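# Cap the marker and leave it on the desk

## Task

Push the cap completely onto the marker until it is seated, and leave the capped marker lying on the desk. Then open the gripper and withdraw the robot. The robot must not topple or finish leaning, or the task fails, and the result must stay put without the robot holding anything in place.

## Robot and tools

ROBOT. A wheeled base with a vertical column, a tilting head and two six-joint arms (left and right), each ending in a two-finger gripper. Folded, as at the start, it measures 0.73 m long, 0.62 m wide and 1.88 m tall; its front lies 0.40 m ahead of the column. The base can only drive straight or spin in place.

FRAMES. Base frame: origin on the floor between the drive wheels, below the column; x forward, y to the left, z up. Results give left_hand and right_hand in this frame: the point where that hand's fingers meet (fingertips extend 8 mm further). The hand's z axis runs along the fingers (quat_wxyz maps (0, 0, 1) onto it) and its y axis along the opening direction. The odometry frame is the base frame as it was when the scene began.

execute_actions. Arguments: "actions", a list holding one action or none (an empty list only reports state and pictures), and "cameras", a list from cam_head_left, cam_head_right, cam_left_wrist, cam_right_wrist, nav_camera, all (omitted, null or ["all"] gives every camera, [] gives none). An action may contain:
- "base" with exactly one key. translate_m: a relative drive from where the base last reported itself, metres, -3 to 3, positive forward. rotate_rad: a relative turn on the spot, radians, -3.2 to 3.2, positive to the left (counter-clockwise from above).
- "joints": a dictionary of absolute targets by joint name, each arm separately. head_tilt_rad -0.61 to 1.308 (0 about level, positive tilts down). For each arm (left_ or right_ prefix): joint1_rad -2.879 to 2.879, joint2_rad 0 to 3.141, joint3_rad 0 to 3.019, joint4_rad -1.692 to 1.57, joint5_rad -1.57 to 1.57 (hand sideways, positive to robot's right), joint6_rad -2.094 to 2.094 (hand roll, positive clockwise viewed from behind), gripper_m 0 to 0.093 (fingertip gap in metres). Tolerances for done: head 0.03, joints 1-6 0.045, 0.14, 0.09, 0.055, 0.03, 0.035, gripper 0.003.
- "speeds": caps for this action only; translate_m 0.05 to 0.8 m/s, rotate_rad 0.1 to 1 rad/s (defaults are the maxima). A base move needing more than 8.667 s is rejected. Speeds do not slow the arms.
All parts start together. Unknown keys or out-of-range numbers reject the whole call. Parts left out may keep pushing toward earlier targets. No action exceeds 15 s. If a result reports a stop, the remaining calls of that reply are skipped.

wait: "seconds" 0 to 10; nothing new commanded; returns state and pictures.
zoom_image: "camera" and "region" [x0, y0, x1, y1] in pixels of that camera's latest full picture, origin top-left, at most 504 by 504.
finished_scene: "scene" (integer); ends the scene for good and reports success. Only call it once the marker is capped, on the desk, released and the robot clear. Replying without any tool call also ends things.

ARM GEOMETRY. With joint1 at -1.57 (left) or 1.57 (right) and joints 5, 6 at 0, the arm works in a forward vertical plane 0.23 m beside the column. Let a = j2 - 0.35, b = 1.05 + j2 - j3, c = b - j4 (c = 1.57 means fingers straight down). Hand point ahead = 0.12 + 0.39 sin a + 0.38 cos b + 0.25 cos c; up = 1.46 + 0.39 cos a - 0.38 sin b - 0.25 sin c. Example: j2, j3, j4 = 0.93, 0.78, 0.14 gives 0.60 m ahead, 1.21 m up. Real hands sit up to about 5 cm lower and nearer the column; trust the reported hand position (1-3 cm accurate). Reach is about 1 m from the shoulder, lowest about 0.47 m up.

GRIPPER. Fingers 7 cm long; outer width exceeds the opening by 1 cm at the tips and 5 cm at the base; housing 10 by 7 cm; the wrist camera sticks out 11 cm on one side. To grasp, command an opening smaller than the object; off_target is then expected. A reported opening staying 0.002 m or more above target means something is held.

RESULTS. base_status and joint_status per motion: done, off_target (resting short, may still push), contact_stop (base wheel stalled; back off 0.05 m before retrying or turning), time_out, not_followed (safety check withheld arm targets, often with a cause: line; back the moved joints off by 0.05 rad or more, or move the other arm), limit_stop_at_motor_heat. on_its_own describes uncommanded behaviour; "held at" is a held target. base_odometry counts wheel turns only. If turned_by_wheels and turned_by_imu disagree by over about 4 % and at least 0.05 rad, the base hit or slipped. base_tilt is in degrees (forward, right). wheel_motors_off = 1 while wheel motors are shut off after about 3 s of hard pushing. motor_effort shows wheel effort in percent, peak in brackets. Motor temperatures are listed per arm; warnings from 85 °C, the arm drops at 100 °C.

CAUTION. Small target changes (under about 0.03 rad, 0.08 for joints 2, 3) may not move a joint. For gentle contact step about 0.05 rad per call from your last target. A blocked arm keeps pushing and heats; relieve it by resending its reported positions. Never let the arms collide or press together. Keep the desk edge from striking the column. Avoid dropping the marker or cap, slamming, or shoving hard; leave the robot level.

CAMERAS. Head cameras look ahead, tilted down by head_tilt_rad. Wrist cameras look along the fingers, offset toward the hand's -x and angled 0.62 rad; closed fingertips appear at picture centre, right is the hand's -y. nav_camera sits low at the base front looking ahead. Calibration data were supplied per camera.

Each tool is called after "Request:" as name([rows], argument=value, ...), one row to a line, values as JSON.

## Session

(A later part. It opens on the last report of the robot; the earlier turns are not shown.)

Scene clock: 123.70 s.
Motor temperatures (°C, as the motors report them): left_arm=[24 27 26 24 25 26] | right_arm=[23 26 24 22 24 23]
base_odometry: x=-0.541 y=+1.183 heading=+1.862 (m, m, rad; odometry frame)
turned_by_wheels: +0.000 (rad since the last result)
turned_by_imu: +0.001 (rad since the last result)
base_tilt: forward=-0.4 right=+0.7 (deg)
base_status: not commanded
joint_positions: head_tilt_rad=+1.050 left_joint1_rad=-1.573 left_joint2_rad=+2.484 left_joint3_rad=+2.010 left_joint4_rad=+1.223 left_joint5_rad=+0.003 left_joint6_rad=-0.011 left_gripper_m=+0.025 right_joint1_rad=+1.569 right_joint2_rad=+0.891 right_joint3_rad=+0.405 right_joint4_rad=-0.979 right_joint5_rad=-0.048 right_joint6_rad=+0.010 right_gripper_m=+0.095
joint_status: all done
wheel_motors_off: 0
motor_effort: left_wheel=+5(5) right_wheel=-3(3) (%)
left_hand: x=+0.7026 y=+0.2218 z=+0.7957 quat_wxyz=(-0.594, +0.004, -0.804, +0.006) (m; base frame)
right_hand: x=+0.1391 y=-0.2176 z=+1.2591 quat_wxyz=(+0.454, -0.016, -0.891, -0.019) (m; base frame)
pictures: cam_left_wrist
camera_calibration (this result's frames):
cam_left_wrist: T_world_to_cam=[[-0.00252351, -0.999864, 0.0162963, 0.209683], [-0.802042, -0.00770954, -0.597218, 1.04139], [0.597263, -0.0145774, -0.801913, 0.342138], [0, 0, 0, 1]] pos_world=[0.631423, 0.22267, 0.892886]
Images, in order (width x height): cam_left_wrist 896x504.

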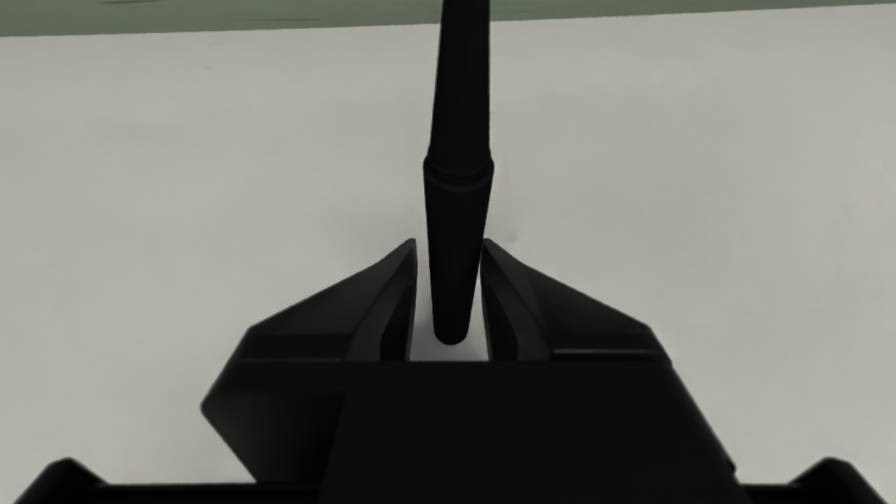

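Request:
execute_actions([
  {"joints":{"left_gripper_m":0.06}},
], cameras=["cam_left_wrist"])

Request:
execute_actions([
  {"base":{"translate_m":-0.14}},
], cameras=["cam_left_wrist"])

Request:
execute_actions([
  {"base":{"rotate_rad":-0.13},"joints":{"left_joint2_rad":1.9,"left_joint3_rad":1.2}},
], cameras=["cam_head_left"])

Scene clock: 134.53 s.
Motor temperatures (°C, as the motors report them): left_arm=[24 27 26 24 25 26] | right_arm=[23 26 24 22 24 23]
base_odometry: x=-0.541 y=+1.183 heading=+1.862 (m, m, rad; odometry frame)
turned_by_wheels: +0.000 (rad since the last result)
turned_by_imu: +0.002 (rad since the last result)
base_tilt: forward=-0.3 right=+0.7 (deg)
base_status: not commanded
joint_positions: head_tilt_rad=+1.050 left_joint1_rad=-1.573 left_joint2_rad=+2.484 left_joint3_rad=+2.010 left_joint4_rad=+1.223 left_joint5_rad=+0.003 left_joint6_rad=-0.011 left_gripper_m=+0.060 right_joint1_rad=+1.569 right_joint2_rad=+0.891 right_joint3_rad=+0.405 right_joint4_rad=-0.979 right_joint5_rad=-0.048 right_joint6_rad=+0.010 right_gripper_m=+0.095
joint_status: all done
wheel_motors_off: 0
motor_effort: left_wheel=+5(5) right_wheel=-3(3) (%)
left_hand: x=+0.7026 y=+0.2218 z=+0.7957 quat_wxyz=(-0.594, +0.004, -0.804, +0.006) (m; base frame)
right_hand: x=+0.1391 y=-0.2176 z=+1.2591 quat_wxyz=(+0.454, -0.016, -0.891, -0.019) (m; base frame)
pictures: cam_left_wrist
camera_calibration (this result's frames):
cam_left_wrist: T_world_to_cam=[[-0.00252351, -0.999864, 0.0162963, 0.209683], [-0.802042, -0.00770954, -0.597218, 1.04139], [0.597263, -0.0145774, -0.801913, 0.342138], [0, 0, 0, 1]] pos_world=[0.631423, 0.22267, 0.892886]
Images, in order (width x height): cam_left_wrist 896x504.

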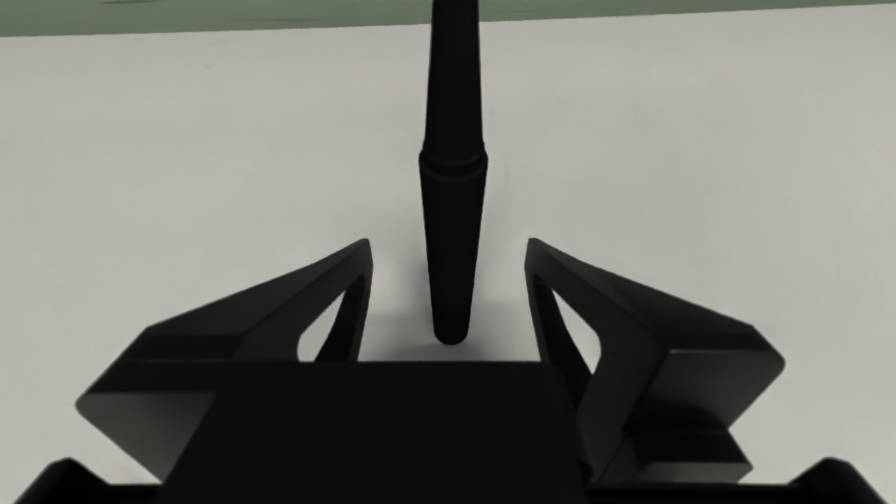

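Scene clock: 136.17 s.
Motor temperatures (°C, as the motors report them): left_arm=[24 27 26 24 25 26] | right_arm=[23 26 24 22 24 23]
base_odometry: x=-0.501 y=+1.048 heading=+1.861 (m, m, rad; odometry frame)
turned_by_wheels: -0.001 (rad since the last result)
turned_by_imu: +0.000 (rad since the last result)
base_tilt: forward=-0.2 right=+0.7 (deg)
base_status: done
joint_positions: head_tilt_rad=+1.051 left_joint1_rad=-1.573 left_joint2_rad=+2.498 left_joint3_rad=+2.014 left_joint4_rad=+1.223 left_joint5_rad=+0.002 left_joint6_rad=-0.011 left_gripper_m=+0.060 right_joint1_rad=+1.569 right_joint2_rad=+0.891 right_joint3_rad=+0.402 right_joint4_rad=-0.979 right_joint5_rad=-0.048 right_joint6_rad=+0.010 right_gripper_m=+0.095
joint_status: not commanded
wheel_motors_off: 0
motor_effort: left_wheel=-1(42) right_wheel=+1(61) (%)
left_hand: x=+0.6950 y=+0.2222 z=+0.7886 quat_wxyz=(-0.590, +0.004, -0.807, +0.005) (m; base frame)
right_hand: x=+0.1377 y=-0.2176 z=+1.2596 quat_wxyz=(+0.455, -0.016, -0.890, -0.019) (m; base frame)
pictures: cam_left_wrist
camera_calibration (this result's frames):
cam_left_wrist: T_world_to_cam=[[-0.00182438, -0.999873, 0.0158622, 0.210036], [-0.808146, -0.00786833, -0.588929, 1.02874], [0.588979, -0.0138934, -0.808029, 0.351396], [0, 0, 0, 1]] pos_world=[0.624791, 0.222985, 0.886461]
Images, in order (width x height): cam_left_wrist 896x504.

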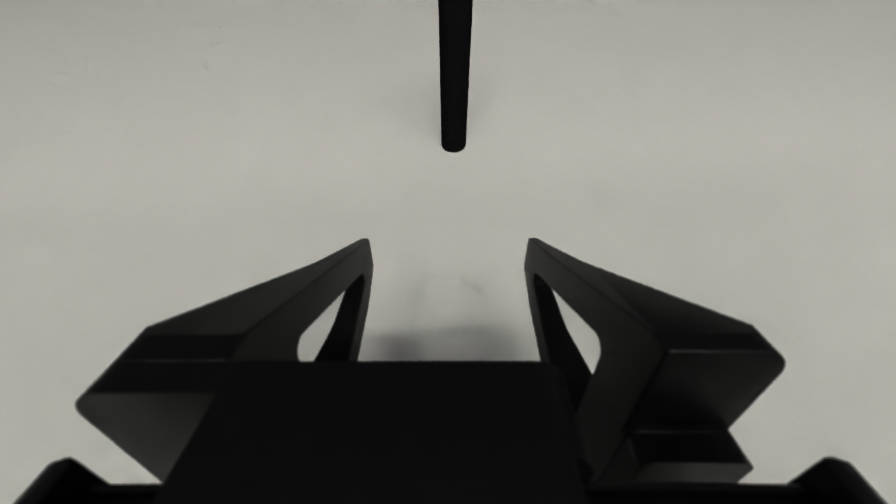

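Scene clock: 137.73 s.
Motor temperatures (°C, as the motors report them): left_arm=[24 27 26 24 25 26] | right_arm=[23 26 24 22 24 23]
base_odometry: x=-0.501 y=+1.048 heading=+1.732 (m, m, rad; odometry frame)
turned_by_wheels: -0.129 (rad since the last result)
turned_by_imu: -0.127 (rad since the last result)
base_tilt: forward=-0.3 right=+0.7 (deg)
base_status: done
joint_positions: head_tilt_rad=+1.051 left_joint1_rad=-1.571 left_joint2_rad=+1.905 left_joint3_rad=+1.196 left_joint4_rad=+1.215 left_joint5_rad=+0.002 left_joint6_rad=-0.011 left_gripper_m=+0.060 right_joint1_rad=+1.569 right_joint2_rad=+0.891 right_joint3_rad=+0.402 right_joint4_rad=-0.979 right_joint5_rad=-0.048 right_joint6_rad=+0.010 right_gripper_m=+0.095
joint_status: all done
wheel_motors_off: 0
motor_effort: left_wheel=+1(44) right_wheel=+0(42) (%)
left_hand: x=+0.6488 y=+0.2238 z=+0.9584 quat_wxyz=(-0.492, +0.005, -0.870, +0.004) (m; base frame)
right_hand: x=+0.1377 y=-0.2176 z=+1.2596 quat_wxyz=(+0.455, -0.016, -0.890, -0.019) (m; base frame)
pictures: cam_head_left
camera_calibration (this result's frames):
cam_head_left: T_world_to_cam=[[-0.0431644, -0.996628, 0.0697751, -0.0576951], [-0.905757, 0.00956574, -0.423689, 0.700063], [0.421593, -0.0814876, -0.903116, 1.28961], [0, 0, 0, 1]] pos_world=[0.0879045, 0.0408903, 1.46531]
Images, in order (width x height): cam_head_left 896x504.

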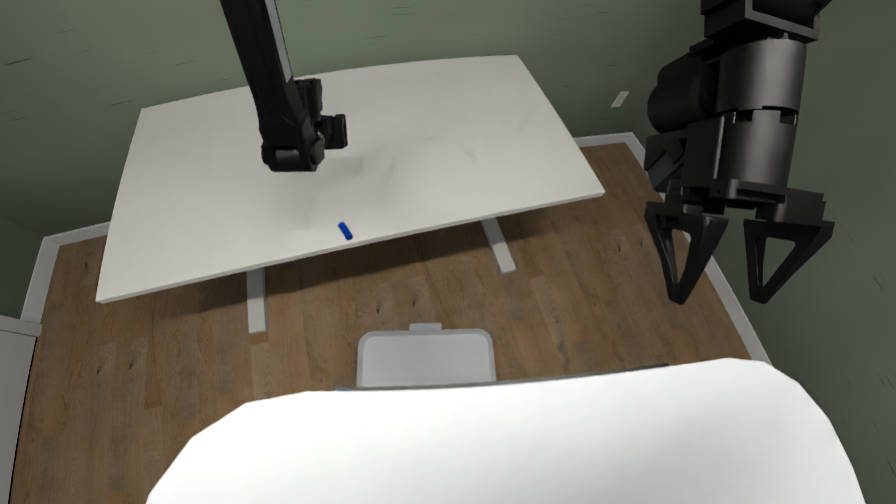

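Request:
execute_actions([
  {"joints":{"left_joint4_rad":-0.55,"left_joint6_rad":-0.6}},
], cameras=[])

Request:
execute_actions([
  {"joints":{"left_joint2_rad":2.13,"left_joint3_rad":1.84}},
], cameras=["cam_left_wrist","cam_head_left"])

Scene clock: 147.30 s.
Motor temperatures (°C, as the motors report them): left_arm=[24 28 26 24 25 26] | right_arm=[23 26 24 22 24 23]
base_odometry: x=-0.501 y=+1.048 heading=+1.732 (m, m, rad; odometry frame)
turned_by_wheels: +0.000 (rad since the last result)
turned_by_imu: +0.002 (rad since the last result)
base_tilt: forward=-0.4 right=+0.7 (deg)
base_status: not commanded
joint_positions: head_tilt_rad=+1.051 left_joint1_rad=-1.571 left_joint2_rad=+1.905 left_joint3_rad=+1.198 left_joint4_rad=-0.536 left_joint5_rad=+0.002 left_joint6_rad=-0.588 left_gripper_m=+0.060 right_joint1_rad=+1.569 right_joint2_rad=+0.891 right_joint3_rad=+0.402 right_joint4_rad=-0.979 right_joint5_rad=-0.048 right_joint6_rad=+0.010 right_gripper_m=+0.095
joint_status: all done
wheel_motors_off: 0
motor_effort: left_wheel=+1(1) right_wheel=+0(0) (%)
left_hand: x=+0.2767 y=+0.2238 z=+0.9003 quat_wxyz=(+0.337, +0.271, -0.896, -0.101) (m; base frame)
right_hand: x=+0.1377 y=-0.2176 z=+1.2596 quat_wxyz=(+0.455, -0.016, -0.890, -0.019) (m; base frame)
pictures: none
No camera images: the call's "cameras" was empty. Leave "cameras" out to get every camera's image.

Scene clock: 148.80 s.
Motor temperatures (°C, as the motors report them): left_arm=[24 28 26 24 25 26] | right_arm=[23 26 24 22 24 23]
base_odometry: x=-0.501 y=+1.048 heading=+1.732 (m, m, rad; odometry frame)
turned_by_wheels: +0.000 (rad since the last result)
turned_by_imu: +0.000 (rad since the last result)
base_tilt: forward=-0.4 right=+0.6 (deg)
base_status: not commanded
joint_positions: head_tilt_rad=+1.051 left_joint1_rad=-1.571 left_joint2_rad=+2.114 left_joint3_rad=+1.841 left_joint4_rad=-0.539 left_joint5_rad=+0.002 left_joint6_rad=-0.588 left_gripper_m=+0.060 right_joint1_rad=+1.569 right_joint2_rad=+0.891 right_joint3_rad=+0.402 right_joint4_rad=-0.979 right_joint5_rad=-0.048 right_joint6_rad=+0.010 right_gripper_m=+0.095
joint_status: all done
wheel_motors_off: 0
motor_effort: left_wheel=+1(1) right_wheel=+0(0) (%)
left_hand: x=+0.5265 y=+0.2237 z=+0.7753 quat_wxyz=(+0.137, +0.287, -0.947, -0.040) (m; base frame)
right_hand: x=+0.1377 y=-0.2176 z=+1.2596 quat_wxyz=(+0.455, -0.016, -0.890, -0.019) (m; base frame)
pictures: cam_head_left, cam_left_wrist
camera_calibration (this result's frames):
cam_head_left: T_world_to_cam=[[-0.0431644, -0.996628, 0.0697751, -0.0576951], [-0.905757, 0.00956574, -0.423689, 0.700063], [0.421593, -0.0814876, -0.903116, 1.28961], [0, 0, 0, 1]] pos_world=[0.0879045, 0.0408903, 1.46531]
cam_left_wrist: T_world_to_cam=[[0.534086, -0.831477, -0.152965, 0.022467], [-0.476253, -0.445391, 0.758162, -0.236488], [-0.698523, -0.332074, -0.63387, 1.05394], [0, 0, 0, 1]] pos_world=[0.611578, 0.263339, 0.850797]
Images, in order (width x height): cam_head_left 896x504, cam_left_wrist 896x504.

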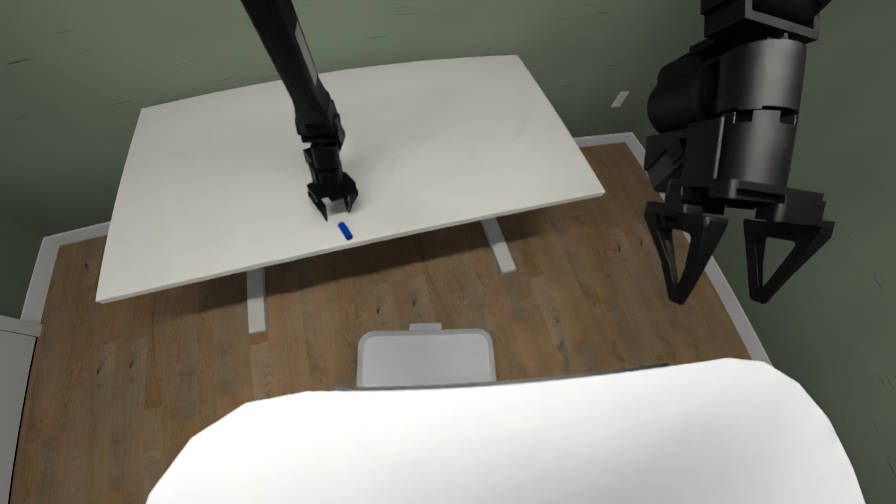

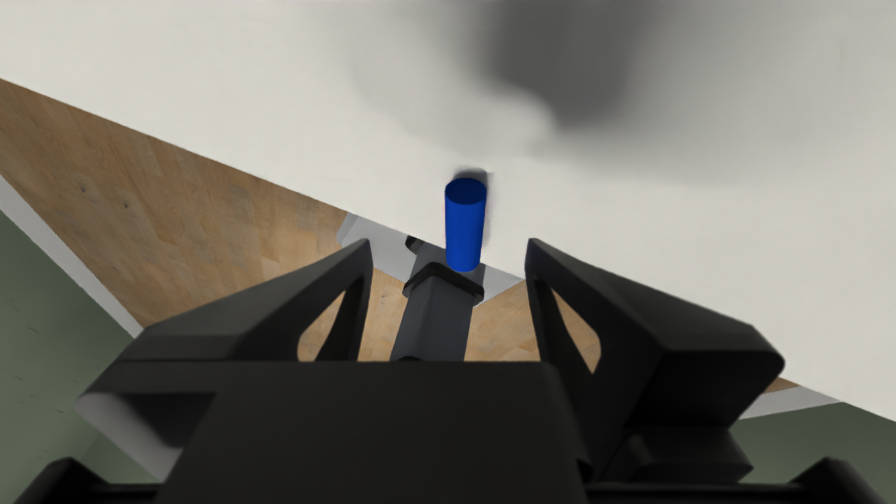

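Request:
execute_actions([
  {"base":{"rotate_rad":-0.025},"joints":{"left_joint2_rad":2.23,"left_joint3_rad":1.95}},
], cameras=["cam_left_wrist"])

Scene clock: 166.27 s.
Motor temperatures (°C, as the motors report them): left_arm=[24 28 26 24 25 26] | right_arm=[23 26 24 22 24 23]
base_odometry: x=-0.501 y=+1.048 heading=+1.708 (m, m, rad; odometry frame)
turned_by_wheels: -0.024 (rad since the last result)
turned_by_imu: -0.022 (rad since the last result)
base_tilt: forward=-0.4 right=+0.7 (deg)
base_status: done
joint_positions: head_tilt_rad=+1.051 left_joint1_rad=-1.574 left_joint2_rad=+2.223 left_joint3_rad=+1.946 left_joint4_rad=-0.539 left_joint5_rad=+0.002 left_joint6_rad=-0.588 left_gripper_m=+0.060 right_joint1_rad=+1.569 right_joint2_rad=+0.891 right_joint3_rad=+0.402 right_joint4_rad=-0.979 right_joint5_rad=-0.048 right_joint6_rad=+0.010 right_gripper_m=+0.095
joint_status: all done
wheel_motors_off: 0
motor_effort: left_wheel=+1(44) right_wheel=+0(25) (%)
left_hand: x=+0.5133 y=+0.2214 z=+0.7346 quat_wxyz=(+0.140, +0.286, -0.947, -0.040) (m; base frame)
right_hand: x=+0.1377 y=-0.2176 z=+1.2596 quat_wxyz=(+0.455, -0.016, -0.890, -0.019) (m; base frame)
pictures: cam_left_wrist
camera_calibration (this result's frames):
cam_left_wrist: T_world_to_cam=[[0.532512, -0.832336, -0.153781, 0.0229905], [-0.472918, -0.443256, 0.761493, -0.217559], [-0.701982, -0.332778, -0.629666, 1.01705], [0, 0, 0, 1]] pos_world=[0.598824, 0.261155, 0.80961]
Images, in order (width x height): cam_left_wrist 896x504.

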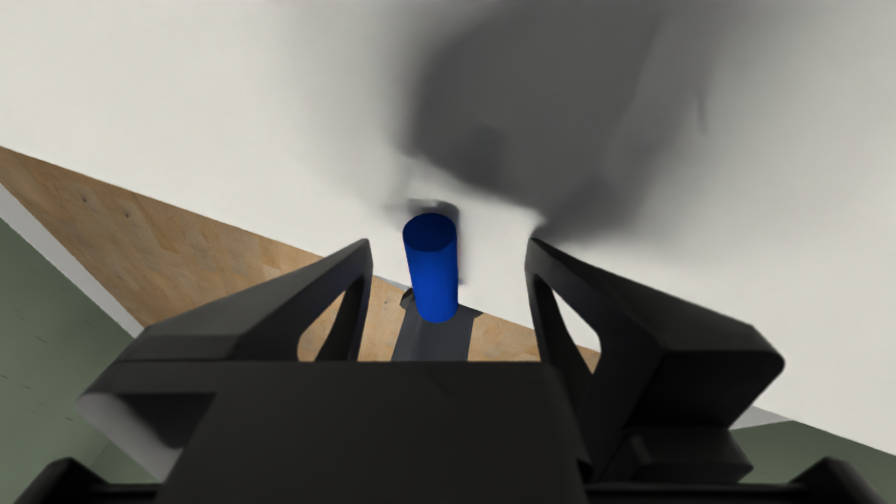

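Request:
execute_actions([
  {"base":{"rotate_rad":0.03}},
], cameras=[])

Request:
execute_actions([
  {"base":{"translate_m":-0.015},"joints":{"left_joint2_rad":2.255}},
], cameras=["cam_left_wrist"])

Scene clock: 171.23 s.
Motor temperatures (°C, as the motors report them): left_arm=[24 28 26 24 25 26] | right_arm=[23 26 24 22 24 23]
base_odometry: x=-0.501 y=+1.048 heading=+1.737 (m, m, rad; odometry frame)
turned_by_wheels: +0.029 (rad since the last result)
turned_by_imu: +0.031 (rad since the last result)
base_tilt: forward=-0.3 right=+0.6 (deg)
base_status: done
joint_positions: head_tilt_rad=+1.051 left_joint1_rad=-1.568 left_joint2_rad=+2.223 left_joint3_rad=+1.946 left_joint4_rad=-0.539 left_joint5_rad=+0.002 left_joint6_rad=-0.588 left_gripper_m=+0.060 right_joint1_rad=+1.569 right_joint2_rad=+0.891 right_joint3_rad=+0.402 right_joint4_rad=-0.979 right_joint5_rad=-0.048 right_joint6_rad=+0.010 right_gripper_m=+0.095
joint_status: not commanded
wheel_motors_off: 0
motor_effort: left_wheel=-1(37) right_wheel=+0(15) (%)
left_hand: x=+0.5133 y=+0.2266 z=+0.7346 quat_wxyz=(+0.139, +0.288, -0.947, -0.042) (m; base frame)
right_hand: x=+0.1377 y=-0.2176 z=+1.2596 quat_wxyz=(+0.455, -0.016, -0.890, -0.019) (m; base frame)
pictures: none
No camera images: the call's "cameras" was empty. Leave "cameras" out to get every camera's image.

Scene clock: 172.03 s.
Motor temperatures (°C, as the motors report them): left_arm=[24 28 26 24 25 26] | right_arm=[23 26 24 22 24 23]
base_odometry: x=-0.498 y=+1.033 heading=+1.736 (m, m, rad; odometry frame)
turned_by_wheels: -0.001 (rad since the last result)
turned_by_imu: -0.001 (rad since the last result)
base_tilt: forward=-0.3 right=+0.7 (deg)
base_status: done
joint_positions: head_tilt_rad=+1.051 left_joint1_rad=-1.568 left_joint2_rad=+2.227 left_joint3_rad=+1.948 left_joint4_rad=-0.542 left_joint5_rad=+0.002 left_joint6_rad=-0.589 left_gripper_m=+0.060 right_joint1_rad=+1.569 right_joint2_rad=+0.891 right_joint3_rad=+0.402 right_joint4_rad=-0.979 right_joint5_rad=-0.048 right_joint6_rad=+0.010 right_gripper_m=+0.095
joint_status: all done
wheel_motors_off: 0
motor_effort: left_wheel=-1(56) right_wheel=+0(35) (%)
left_hand: x=+0.5105 y=+0.2266 z=+0.7332 quat_wxyz=(+0.142, +0.288, -0.946, -0.043) (m; base frame)
right_hand: x=+0.1375 y=-0.2176 z=+1.2597 quat_wxyz=(+0.455, -0.016, -0.890, -0.019) (m; base frame)
pictures: cam_left_wrist
camera_calibration (this result's frames):
cam_left_wrist: T_world_to_cam=[[0.534509, -0.829664, -0.161116, 0.0323264], [-0.467327, -0.448972, 0.761597, -0.217176], [-0.704206, -0.331786, -0.627704, 1.01531], [0, 0, 0, 1]] pos_world=[0.596215, 0.266179, 0.807922]
Images, in order (width x height): cam_left_wrist 896x504.

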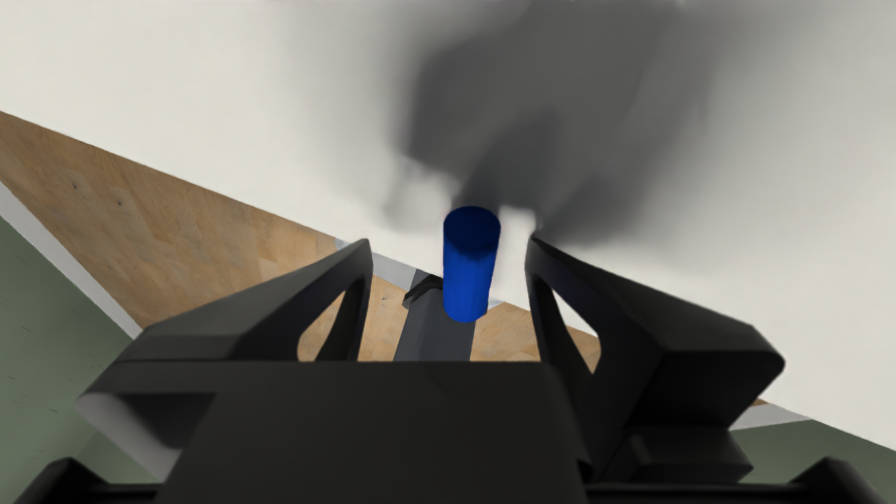

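Request:
execute_actions([
  {"base":{"translate_m":-0.02},"speeds":{"translate_m":0.05}},
], cameras=["cam_left_wrist"])

Request:
execute_actions([
  {"joints":{"left_gripper_m":0.038,"left_joint2_rad":2.27}},
], cameras=["cam_left_wrist"])

Scene clock: 178.70 s.
Motor temperatures (°C, as the motors report them): left_arm=[24 28 26 24 25 26] | right_arm=[23 26 24 22 24 23]
base_odometry: x=-0.495 y=+1.014 heading=+1.734 (m, m, rad; odometry frame)
turned_by_wheels: -0.002 (rad since the last result)
turned_by_imu: +0.000 (rad since the last result)
base_tilt: forward=-0.4 right=+0.5 (deg)
base_status: done
joint_positions: head_tilt_rad=+1.051 left_joint1_rad=-1.568 left_joint2_rad=+2.227 left_joint3_rad=+1.951 left_joint4_rad=-0.544 left_joint5_rad=+0.002 left_joint6_rad=-0.589 left_gripper_m=+0.060 right_joint1_rad=+1.569 right_joint2_rad=+0.891 right_joint3_rad=+0.404 right_joint4_rad=-0.979 right_joint5_rad=-0.048 right_joint6_rad=+0.010 right_gripper_m=+0.095
joint_status: not commanded
wheel_motors_off: 0
motor_effort: left_wheel=-1(56) right_wheel=+1(38) (%)
left_hand: x=+0.5122 y=+0.2266 z=+0.7334 quat_wxyz=(+0.141, +0.288, -0.946, -0.043) (m; base frame)
right_hand: x=+0.1386 y=-0.2176 z=+1.2593 quat_wxyz=(+0.454, -0.016, -0.891, -0.019) (m; base frame)
pictures: cam_left_wrist
camera_calibration (this result's frames):
cam_left_wrist: T_world_to_cam=[[0.534751, -0.829665, -0.160302, 0.0306996], [-0.46849, -0.448972, 0.760882, -0.215414], [-0.703248, -0.331783, -0.628778, 1.01701], [0, 0, 0, 1]] pos_world=[0.597873, 0.266181, 0.808298]
Images, in order (width x height): cam_left_wrist 896x504.

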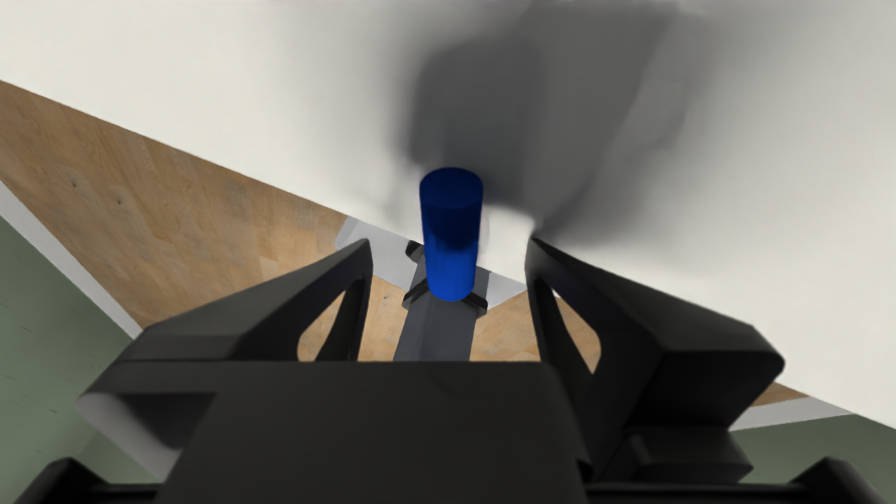

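Scene clock: 179.20 s.
Motor temperatures (°C, as the motors report them): left_arm=[24 28 26 24 25 26] | right_arm=[23 26 24 22 24 23]
base_odometry: x=-0.495 y=+1.014 heading=+1.734 (m, m, rad; odometry frame)
turned_by_wheels: +0.000 (rad since the last result)
turned_by_imu: +0.000 (rad since the last result)
base_tilt: forward=-0.3 right=+0.6 (deg)
base_status: not commanded
joint_positions: head_tilt_rad=+1.051 left_joint1_rad=-1.568 left_joint2_rad=+2.233 left_joint3_rad=+1.951 left_joint4_rad=-0.544 left_joint5_rad=+0.003 left_joint6_rad=-0.589 left_gripper_m=+0.038 right_joint1_rad=+1.569 right_joint2_rad=+0.891 right_joint3_rad=+0.404 right_joint4_rad=-0.979 right_joint5_rad=-0.048 right_joint6_rad=+0.010 right_gripper_m=+0.095
joint_status: all done
wheel_motors_off: 0
motor_effort: left_wheel=-2(2) right_wheel=+1(1) (%)
left_hand: x=+0.5081 y=+0.2260 z=+0.7312 quat_wxyz=(+0.144, +0.288, -0.946, -0.043) (m; base frame)
right_hand: x=+0.1386 y=-0.2176 z=+1.2593 quat_wxyz=(+0.454, -0.016, -0.891, -0.019) (m; base frame)
pictures: cam_left_wrist
camera_calibration (this result's frames):
cam_left_wrist: T_world_to_cam=[[0.534055, -0.82981, -0.161868, 0.0336073], [-0.464007, -0.447729, 0.764354, -0.221032], [-0.706741, -0.333099, -0.624149, 1.0112], [0, 0, 0, 1]] pos_world=[0.594147, 0.265754, 0.805526]
Images, in order (width x height): cam_left_wrist 896x504.

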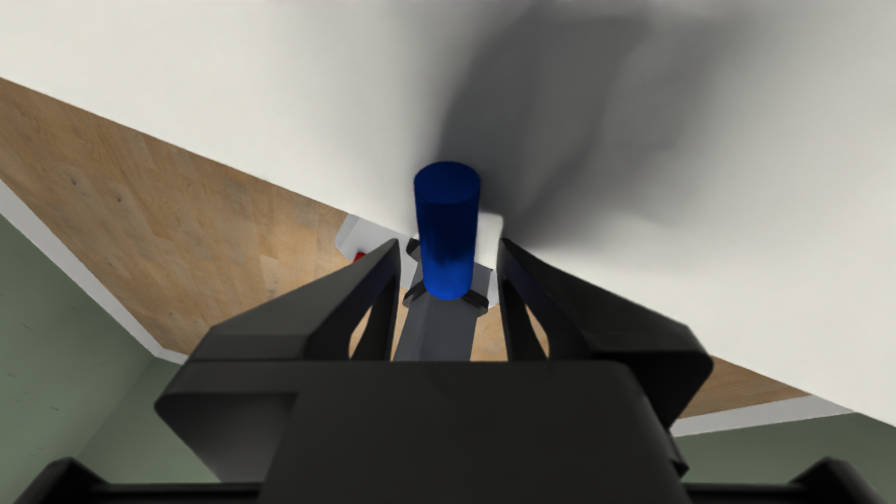

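Request:
execute_actions([
  {"joints":{"left_gripper_m":0}},
], cameras=["cam_left_wrist"])

Request:
execute_actions([
  {"joints":{"left_joint2_rad":2.0,"left_joint3_rad":1.7}},
], cameras=[])

Request:
execute_actions([
  {"base":{"rotate_rad":0.135},"joints":{"left_joint4_rad":1.34,"left_joint6_rad":0}},
], cameras=[])

Request:
execute_actions([
  {"base":{"translate_m":0.1},"joints":{"left_joint2_rad":2.2,"left_joint3_rad":1.67}},
], cameras=["cam_left_wrist","cam_head_right"])

Scene clock: 188.50 s.
Motor temperatures (°C, as the motors report them): left_arm=[24 28 26 24 25 26] | right_arm=[23 26 24 22 24 23]
base_odometry: x=-0.495 y=+1.014 heading=+1.734 (m, m, rad; odometry frame)
turned_by_wheels: +0.000 (rad since the last result)
turned_by_imu: +0.002 (rad since the last result)
base_tilt: forward=-0.5 right=+0.8 (deg)
base_status: not commanded
joint_positions: head_tilt_rad=+1.051 left_joint1_rad=-1.568 left_joint2_rad=+2.237 left_joint3_rad=+1.951 left_joint4_rad=-0.546 left_joint5_rad=+0.002 left_joint6_rad=-0.589 left_gripper_m=+0.018 right_joint1_rad=+1.569 right_joint2_rad=+0.891 right_joint3_rad=+0.404 right_joint4_rad=-0.979 right_joint5_rad=-0.048 right_joint6_rad=+0.010 right_gripper_m=+0.095
joint_status: left_gripper_m off_target (ended at +0.018, target +0.000)
wheel_motors_off: 0
motor_effort: left_wheel=-2(2) right_wheel=+1(1) (%)
left_hand: x=+0.5039 y=+0.2262 z=+0.7295 quat_wxyz=(+0.147, +0.287, -0.945, -0.045) (m; base frame)
right_hand: x=+0.1386 y=-0.2176 z=+1.2593 quat_wxyz=(+0.454, -0.016, -0.891, -0.019) (m; base frame)
pictures: cam_left_wrist
camera_calibration (this result's frames):
cam_left_wrist: T_world_to_cam=[[0.532558, -0.829809, -0.166732, 0.0400728], [-0.458947, -0.448632, 0.766875, -0.225763], [-0.711161, -0.331884, -0.61976, 1.00608], [0, 0, 0, 1]] pos_world=[0.59053, 0.26587, 0.803342]
Images, in order (width x height): cam_left_wrist 896x504.

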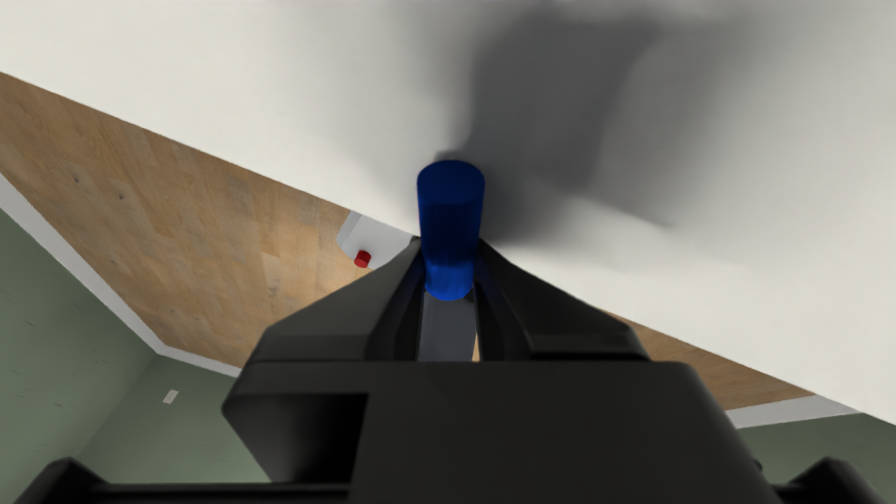

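Scene clock: 189.73 s.
Motor temperatures (°C, as the motors report them): left_arm=[24 28 26 24 25 26] | right_arm=[23 26 24 22 24 23]
base_odometry: x=-0.495 y=+1.014 heading=+1.734 (m, m, rad; odometry frame)
turned_by_wheels: +0.000 (rad since the last result)
turned_by_imu: +0.000 (rad since the last result)
base_tilt: forward=-0.4 right=+0.6 (deg)
base_status: not commanded
joint_positions: head_tilt_rad=+1.051 left_joint1_rad=-1.568 left_joint2_rad=+1.984 left_joint3_rad=+1.701 left_joint4_rad=-0.546 left_joint5_rad=+0.002 left_joint6_rad=-0.589 left_gripper_m=+0.018 right_joint1_rad=+1.569 right_joint2_rad=+0.891 right_joint3_rad=+0.404 right_joint4_rad=-0.979 right_joint5_rad=-0.048 right_joint6_rad=+0.010 right_gripper_m=+0.095
joint_status: all done
wheel_motors_off: 0
motor_effort: left_wheel=-2(2) right_wheel=+1(2) (%)
left_hand: x=+0.5253 y=+0.2261 z=+0.8252 quat_wxyz=(+0.145, +0.288, -0.946, -0.044) (m; base frame)
right_hand: x=+0.1386 y=-0.2176 z=+1.2593 quat_wxyz=(+0.454, -0.016, -0.891, -0.019) (m; base frame)
pictures: none
No camera images: the call's "cameras" was empty. Leave "cameras" out to get every camera's image.

Scene clock: 191.60 s.
Motor temperatures (°C, as the motors report them): left_arm=[24 28 26 24 25 26] | right_arm=[23 26 24 22 24 23]
base_odometry: x=-0.495 y=+1.014 heading=+1.867 (m, m, rad; odometry frame)
turned_by_wheels: +0.133 (rad since the last result)
turned_by_imu: +0.133 (rad since the last result)
base_tilt: forward=-0.4 right=+0.7 (deg)
base_status: done
joint_positions: head_tilt_rad=+1.051 left_joint1_rad=-1.569 left_joint2_rad=+1.984 left_joint3_rad=+1.699 left_joint4_rad=+1.319 left_joint5_rad=+0.002 left_joint6_rad=-0.013 left_gripper_m=+0.018 right_joint1_rad=+1.569 right_joint2_rad=+0.891 right_joint3_rad=+0.404 right_joint4_rad=-0.979 right_joint5_rad=-0.048 right_joint6_rad=+0.010 right_gripper_m=+0.095
joint_status: all done
wheel_motors_off: 0
motor_effort: left_wheel=+0(44) right_wheel=+1(40) (%)
left_hand: x=+0.8438 y=+0.2257 z=+1.0556 quat_wxyz=(-0.702, +0.004, -0.712, +0.004) (m; base frame)
right_hand: x=+0.1386 y=-0.2176 z=+1.2593 quat_wxyz=(+0.454, -0.016, -0.891, -0.019) (m; base frame)
pictures: none
No camera images: the call's "cameras" was empty. Leave "cameras" out to get every camera's image.

Scene clock: 192.97 s.
Motor temperatures (°C, as the motors report them): left_arm=[24 28 26 24 25 26] | right_arm=[23 26 24 22 24 23]
base_odometry: x=-0.524 y=+1.109 heading=+1.868 (m, m, rad; odometry frame)
turned_by_wheels: +0.001 (rad since the last result)
turned_by_imu: +0.001 (rad since the last result)
base_tilt: forward=-0.2 right=+0.7 (deg)
base_status: done
joint_positions: head_tilt_rad=+1.051 left_joint1_rad=-1.570 left_joint2_rad=+2.206 left_joint3_rad=+1.667 left_joint4_rad=+1.325 left_joint5_rad=+0.002 left_joint6_rad=-0.013 left_gripper_m=+0.018 right_joint1_rad=+1.569 right_joint2_rad=+0.891 right_joint3_rad=+0.406 right_joint4_rad=-0.979 right_joint5_rad=-0.048 right_joint6_rad=+0.010 right_gripper_m=+0.095
joint_status: all done
wheel_motors_off: 0
motor_effort: left_wheel=+1(31) right_wheel=+0(64) (%)
left_hand: x=+0.7243 y=+0.2252 z=+0.9008 quat_wxyz=(-0.609, +0.004, -0.793, +0.004) (m; base frame)
right_hand: x=+0.1398 y=-0.2176 z=+1.2589 quat_wxyz=(+0.453, -0.016, -0.891, -0.019) (m; base frame)
pictures: cam_head_right, cam_left_wrist
camera_calibration (this result's frames):
cam_head_right: T_world_to_cam=[[-0.0619079, -0.992745, 0.10308, -0.173495], [-0.903503, 0.0118587, -0.428418, 0.703421], [0.424088, -0.119655, -0.897682, 1.2816], [0, 0, 0, 1]] pos_world=[0.0812932, -0.0272277, 1.46971]
cam_left_wrist: T_world_to_cam=[[-0.0000977951, -0.999904, 0.0138463, 0.211884], [-0.779615, -0.00859514, -0.6262, 1.13163], [0.626259, -0.010856, -0.77954, 0.371546], [0, 0, 0, 1]] pos_world=[0.649573, 0.225624, 0.995328]
Images, in order (width x height): cam_head_right 896x504, cam_left_wrist 896x504.

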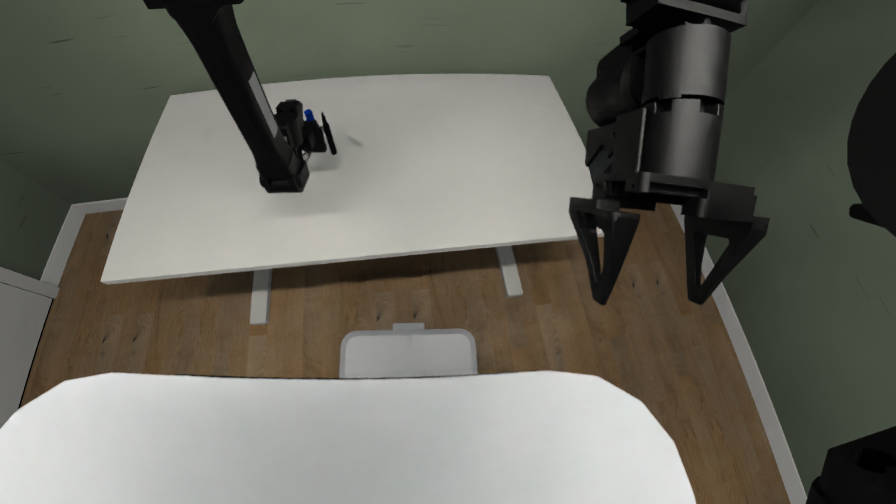

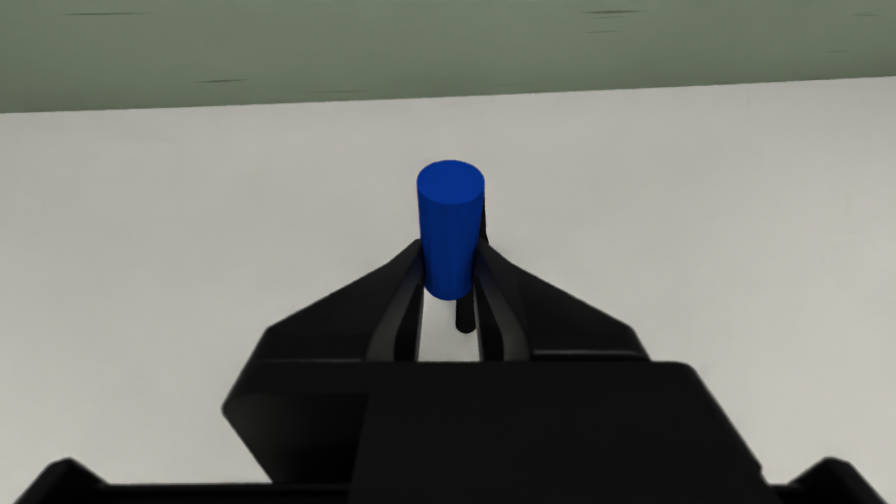

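Request:
execute_actions([
  {"base":{"rotate_rad":-0.023},"speeds":{"rotate_rad":0.1}},
], cameras=[])

Request:
execute_actions([
  {"base":{"translate_m":0.055},"speeds":{"translate_m":0.05}},
], cameras=["cam_left_wrist","cam_head_right"])

Request:
zoom_image(camera="cam_head_right", region=[270,90,370,190])

Scene clock: 201.17 s.
Motor temperatures (°C, as the motors report them): left_arm=[24 28 26 24 25 26] | right_arm=[23 26 24 22 24 23]
base_odometry: x=-0.524 y=+1.109 heading=+1.847 (m, m, rad; odometry frame)
turned_by_wheels: -0.021 (rad since the last result)
turned_by_imu: -0.021 (rad since the last result)
base_tilt: forward=-0.4 right=+0.6 (deg)
base_status: done
joint_positions: head_tilt_rad=+1.051 left_joint1_rad=-1.570 left_joint2_rad=+2.206 left_joint3_rad=+1.667 left_joint4_rad=+1.325 left_joint5_rad=+0.002 left_joint6_rad=-0.013 left_gripper_m=+0.018 right_joint1_rad=+1.569 right_joint2_rad=+0.891 right_joint3_rad=+0.406 right_joint4_rad=-0.979 right_joint5_rad=-0.048 right_joint6_rad=+0.010 right_gripper_m=+0.095
joint_status: not commanded
wheel_motors_off: 0
motor_effort: left_wheel=+0(36) right_wheel=+0(26) (%)
left_hand: x=+0.7243 y=+0.2252 z=+0.9008 quat_wxyz=(-0.609, +0.004, -0.793, +0.004) (m; base frame)
right_hand: x=+0.1398 y=-0.2176 z=+1.2589 quat_wxyz=(+0.453, -0.016, -0.891, -0.019) (m; base frame)
pictures: none
No camera images: the call's "cameras" was empty. Leave "cameras" out to get every camera's image.

Scene clock: 203.03 s.
Motor temperatures (°C, as the motors report them): left_arm=[24 28 26 24 25 26] | right_arm=[23 26 24 22 24 23]
base_odometry: x=-0.539 y=+1.162 heading=+1.848 (m, m, rad; odometry frame)
turned_by_wheels: +0.001 (rad since the last result)
turned_by_imu: +0.002 (rad since the last result)
base_tilt: forward=-0.4 right=+0.6 (deg)
base_status: done
joint_positions: head_tilt_rad=+1.051 left_joint1_rad=-1.570 left_joint2_rad=+2.206 left_joint3_rad=+1.668 left_joint4_rad=+1.325 left_joint5_rad=+0.002 left_joint6_rad=-0.013 left_gripper_m=+0.018 right_joint1_rad=+1.569 right_joint2_rad=+0.891 right_joint3_rad=+0.404 right_joint4_rad=-0.979 right_joint5_rad=-0.048 right_joint6_rad=+0.010 right_gripper_m=+0.095
joint_status: not commanded
wheel_motors_off: 0
motor_effort: left_wheel=+1(47) right_wheel=-1(39) (%)
left_hand: x=+0.7250 y=+0.2249 z=+0.9013 quat_wxyz=(-0.609, +0.004, -0.793, +0.004) (m; base frame)
right_hand: x=+0.1388 y=-0.2176 z=+1.2593 quat_wxyz=(+0.454, -0.016, -0.891, -0.019) (m; base frame)
pictures: cam_head_right, cam_left_wrist
camera_calibration (this result's frames):
cam_head_right: T_world_to_cam=[[-0.0619079, -0.992745, 0.10308, -0.173495], [-0.903503, 0.0118587, -0.428418, 0.703421], [0.424088, -0.119655, -0.897682, 1.2816], [0, 0, 0, 1]] pos_world=[0.0812932, -0.0272277, 1.46971]
cam_left_wrist: T_world_to_cam=[[-0.000311286, -0.999899, 0.0141755, 0.211428], [-0.77866, -0.00865201, -0.627386, 1.13289], [0.627446, -0.0112332, -0.778579, 0.369835], [0, 0, 0, 1]] pos_world=[0.650151, 0.225363, 0.995708]
Images, in order (width x height): cam_head_right 896x504, cam_left_wrist 896x504.

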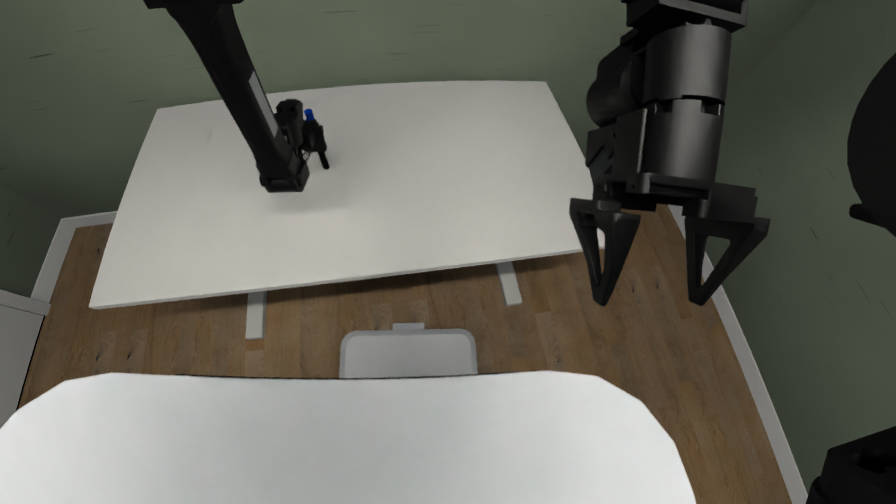

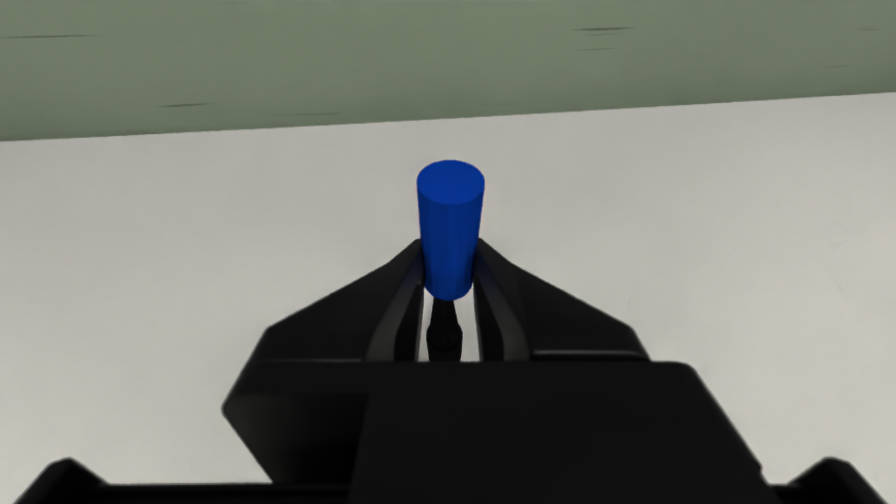

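Region (270, 90, 370, 190) of cam_head_right's 896x504 image, scaled by 5.040, with more detail than that image has.

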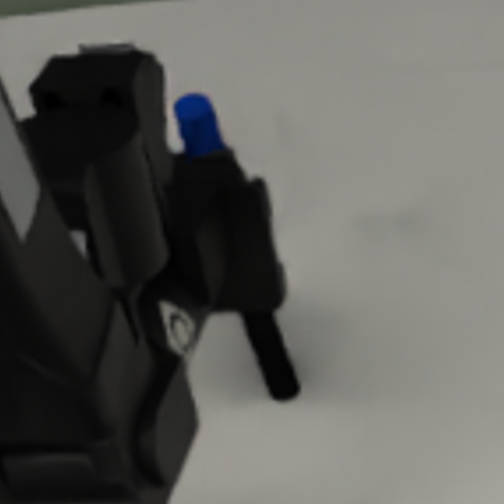

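Request:
execute_actions([
  {"joints":{"left_joint2_rad":2.27,"left_joint3_rad":1.755,"left_joint4_rad":1.30}},
], cameras=["cam_left_wrist"])

Scene clock: 210.83 s.
Motor temperatures (°C, as the motors report them): left_arm=[24 29 26 24 25 26] | right_arm=[23 26 24 22 24 23]
base_odometry: x=-0.539 y=+1.162 heading=+1.848 (m, m, rad; odometry frame)
turned_by_wheels: +0.000 (rad since the last result)
turned_by_imu: +0.001 (rad since the last result)
base_tilt: forward=-0.3 right=+0.8 (deg)
base_status: not commanded
joint_positions: head_tilt_rad=+1.051 left_joint1_rad=-1.570 left_joint2_rad=+2.251 left_joint3_rad=+1.749 left_joint4_rad=+1.312 left_joint5_rad=+0.002 left_joint6_rad=-0.013 left_gripper_m=+0.018 right_joint1_rad=+1.569 right_joint2_rad=+0.891 right_joint3_rad=+0.404 right_joint4_rad=-0.979 right_joint5_rad=-0.048 right_joint6_rad=+0.010 right_gripper_m=+0.095
joint_status: all done
wheel_motors_off: 0
motor_effort: left_wheel=+1(1) right_wheel=-1(2) (%)
left_hand: x=+0.7344 y=+0.2249 z=+0.8899 quat_wxyz=(-0.618, +0.004, -0.786, +0.004) (m; base frame)
right_hand: x=+0.1388 y=-0.2176 z=+1.2593 quat_wxyz=(+0.454, -0.016, -0.891, -0.019) (m; base frame)
pictures: cam_left_wrist
camera_calibration (this result's frames):
cam_left_wrist: T_world_to_cam=[[-0.00064125, -0.9999, 0.0141554, 0.211866], [-0.76459, -0.00863318, -0.644459, 1.13784], [0.644517, -0.0112364, -0.764507, 0.330001], [0, 0, 0, 1]] pos_world=[0.657429, 0.225376, 0.982584]
Images, in order (width x height): cam_left_wrist 896x504.

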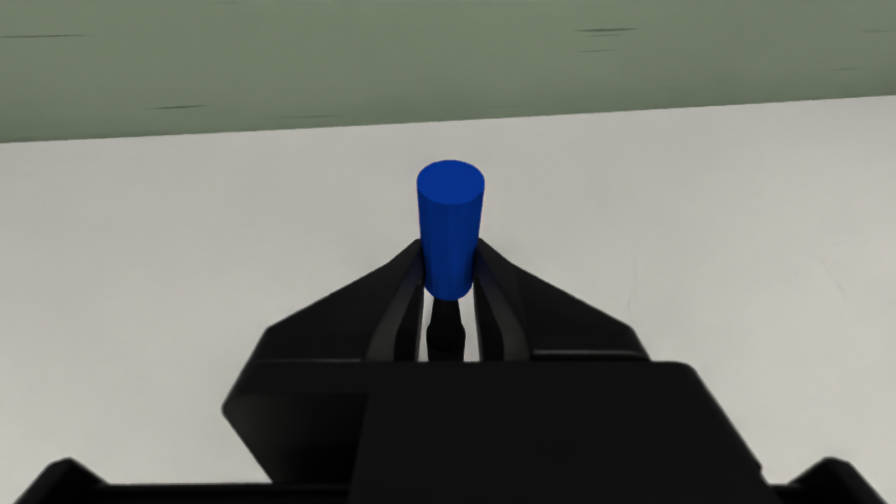

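Request:
execute_actions([
  {"base":{"translate_m":-0.008},"speeds":{"translate_m":0.05}},
], cameras=["cam_left_wrist"])

Request:
execute_actions([
  {"joints":{"left_joint2_rad":2.315,"left_joint3_rad":1.81,"left_joint4_rad":1.285}},
], cameras=["cam_left_wrist"])

Scene clock: 217.53 s.
Motor temperatures (°C, as the motors report them): left_arm=[24 29 26 24 25 26] | right_arm=[23 26 24 22 24 23]
base_odometry: x=-0.537 y=+1.154 heading=+1.848 (m, m, rad; odometry frame)
turned_by_wheels: -0.001 (rad since the last result)
turned_by_imu: +0.000 (rad since the last result)
base_tilt: forward=-0.4 right=+0.5 (deg)
base_status: done
joint_positions: head_tilt_rad=+1.051 left_joint1_rad=-1.570 left_joint2_rad=+2.255 left_joint3_rad=+1.751 left_joint4_rad=+1.312 left_joint5_rad=+0.002 left_joint6_rad=-0.013 left_gripper_m=+0.018 right_joint1_rad=+1.569 right_joint2_rad=+0.891 right_joint3_rad=+0.404 right_joint4_rad=-0.979 right_joint5_rad=-0.048 right_joint6_rad=+0.010 right_gripper_m=+0.095
joint_status: not commanded
wheel_motors_off: 0
motor_effort: left_wheel=+0(29) right_wheel=+0(34) (%)
left_hand: x=+0.7330 y=+0.2249 z=+0.8880 quat_wxyz=(-0.617, +0.004, -0.787, +0.004) (m; base frame)
right_hand: x=+0.1386 y=-0.2176 z=+1.2593 quat_wxyz=(+0.454, -0.016, -0.891, -0.019) (m; base frame)
pictures: cam_left_wrist
camera_calibration (this result's frames):
cam_left_wrist: T_world_to_cam=[[-0.000612823, -0.9999, 0.0141575, 0.211869], [-0.765818, -0.0086348, -0.643, 1.13524], [0.643058, -0.0112361, -0.765735, 0.331596], [0, 0, 0, 1]] pos_world=[0.656282, 0.225376, 0.980875]
Images, in order (width x height): cam_left_wrist 896x504.

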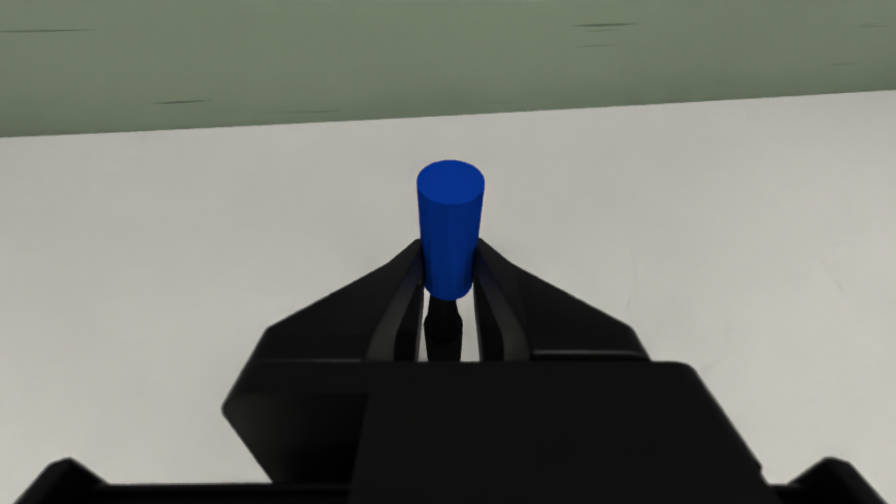

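Scene clock: 218.23 s.
Motor temperatures (°C, as the motors report them): left_arm=[24 29 26 24 25 26] | right_arm=[23 26 24 22 24 23]
base_odometry: x=-0.537 y=+1.154 heading=+1.848 (m, m, rad; odometry frame)
turned_by_wheels: +0.000 (rad since the last result)
turned_by_imu: +0.000 (rad since the last result)
base_tilt: forward=-0.3 right=+0.6 (deg)
base_status: not commanded
joint_positions: head_tilt_rad=+1.051 left_joint1_rad=-1.570 left_joint2_rad=+2.299 left_joint3_rad=+1.802 left_joint4_rad=+1.298 left_joint5_rad=+0.002 left_joint6_rad=-0.013 left_gripper_m=+0.018 right_joint1_rad=+1.569 right_joint2_rad=+0.891 right_joint3_rad=+0.404 right_joint4_rad=-0.979 right_joint5_rad=-0.048 right_joint6_rad=+0.010 right_gripper_m=+0.095
joint_status: all done
wheel_motors_off: 0
motor_effort: left_wheel=-1(1) right_wheel=+0(1) (%)
left_hand: x=+0.7294 y=+0.2249 z=+0.8706 quat_wxyz=(-0.615, +0.004, -0.789, +0.004) (m; base frame)
right_hand: x=+0.1386 y=-0.2176 z=+1.2593 quat_wxyz=(+0.454, -0.016, -0.891, -0.019) (m; base frame)
pictures: cam_left_wrist
camera_calibration (this result's frames):
cam_left_wrist: T_world_to_cam=[[-0.000516144, -0.9999, 0.0141639, 0.212049], [-0.769971, -0.00864032, -0.63802, 1.11996], [0.638078, -0.0112351, -0.769889, 0.327841], [0, 0, 0, 1]] pos_world=[0.653261, 0.225388, 0.963957]
Images, in order (width x height): cam_left_wrist 896x504.

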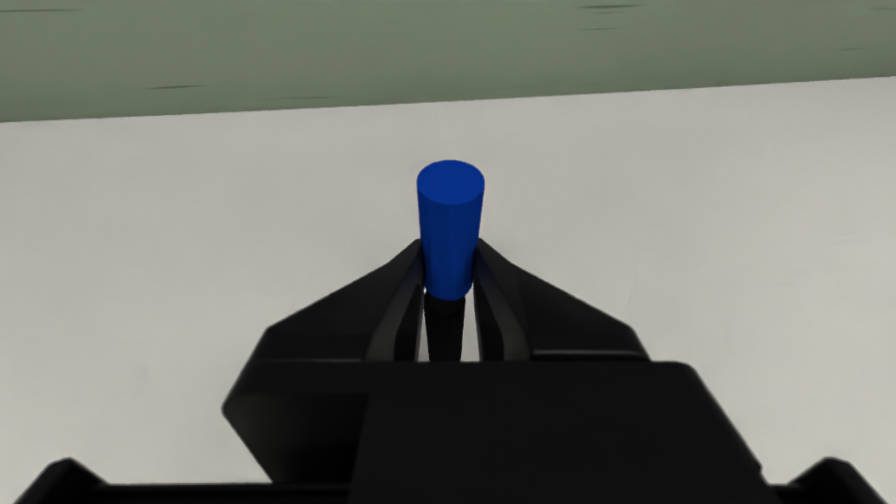

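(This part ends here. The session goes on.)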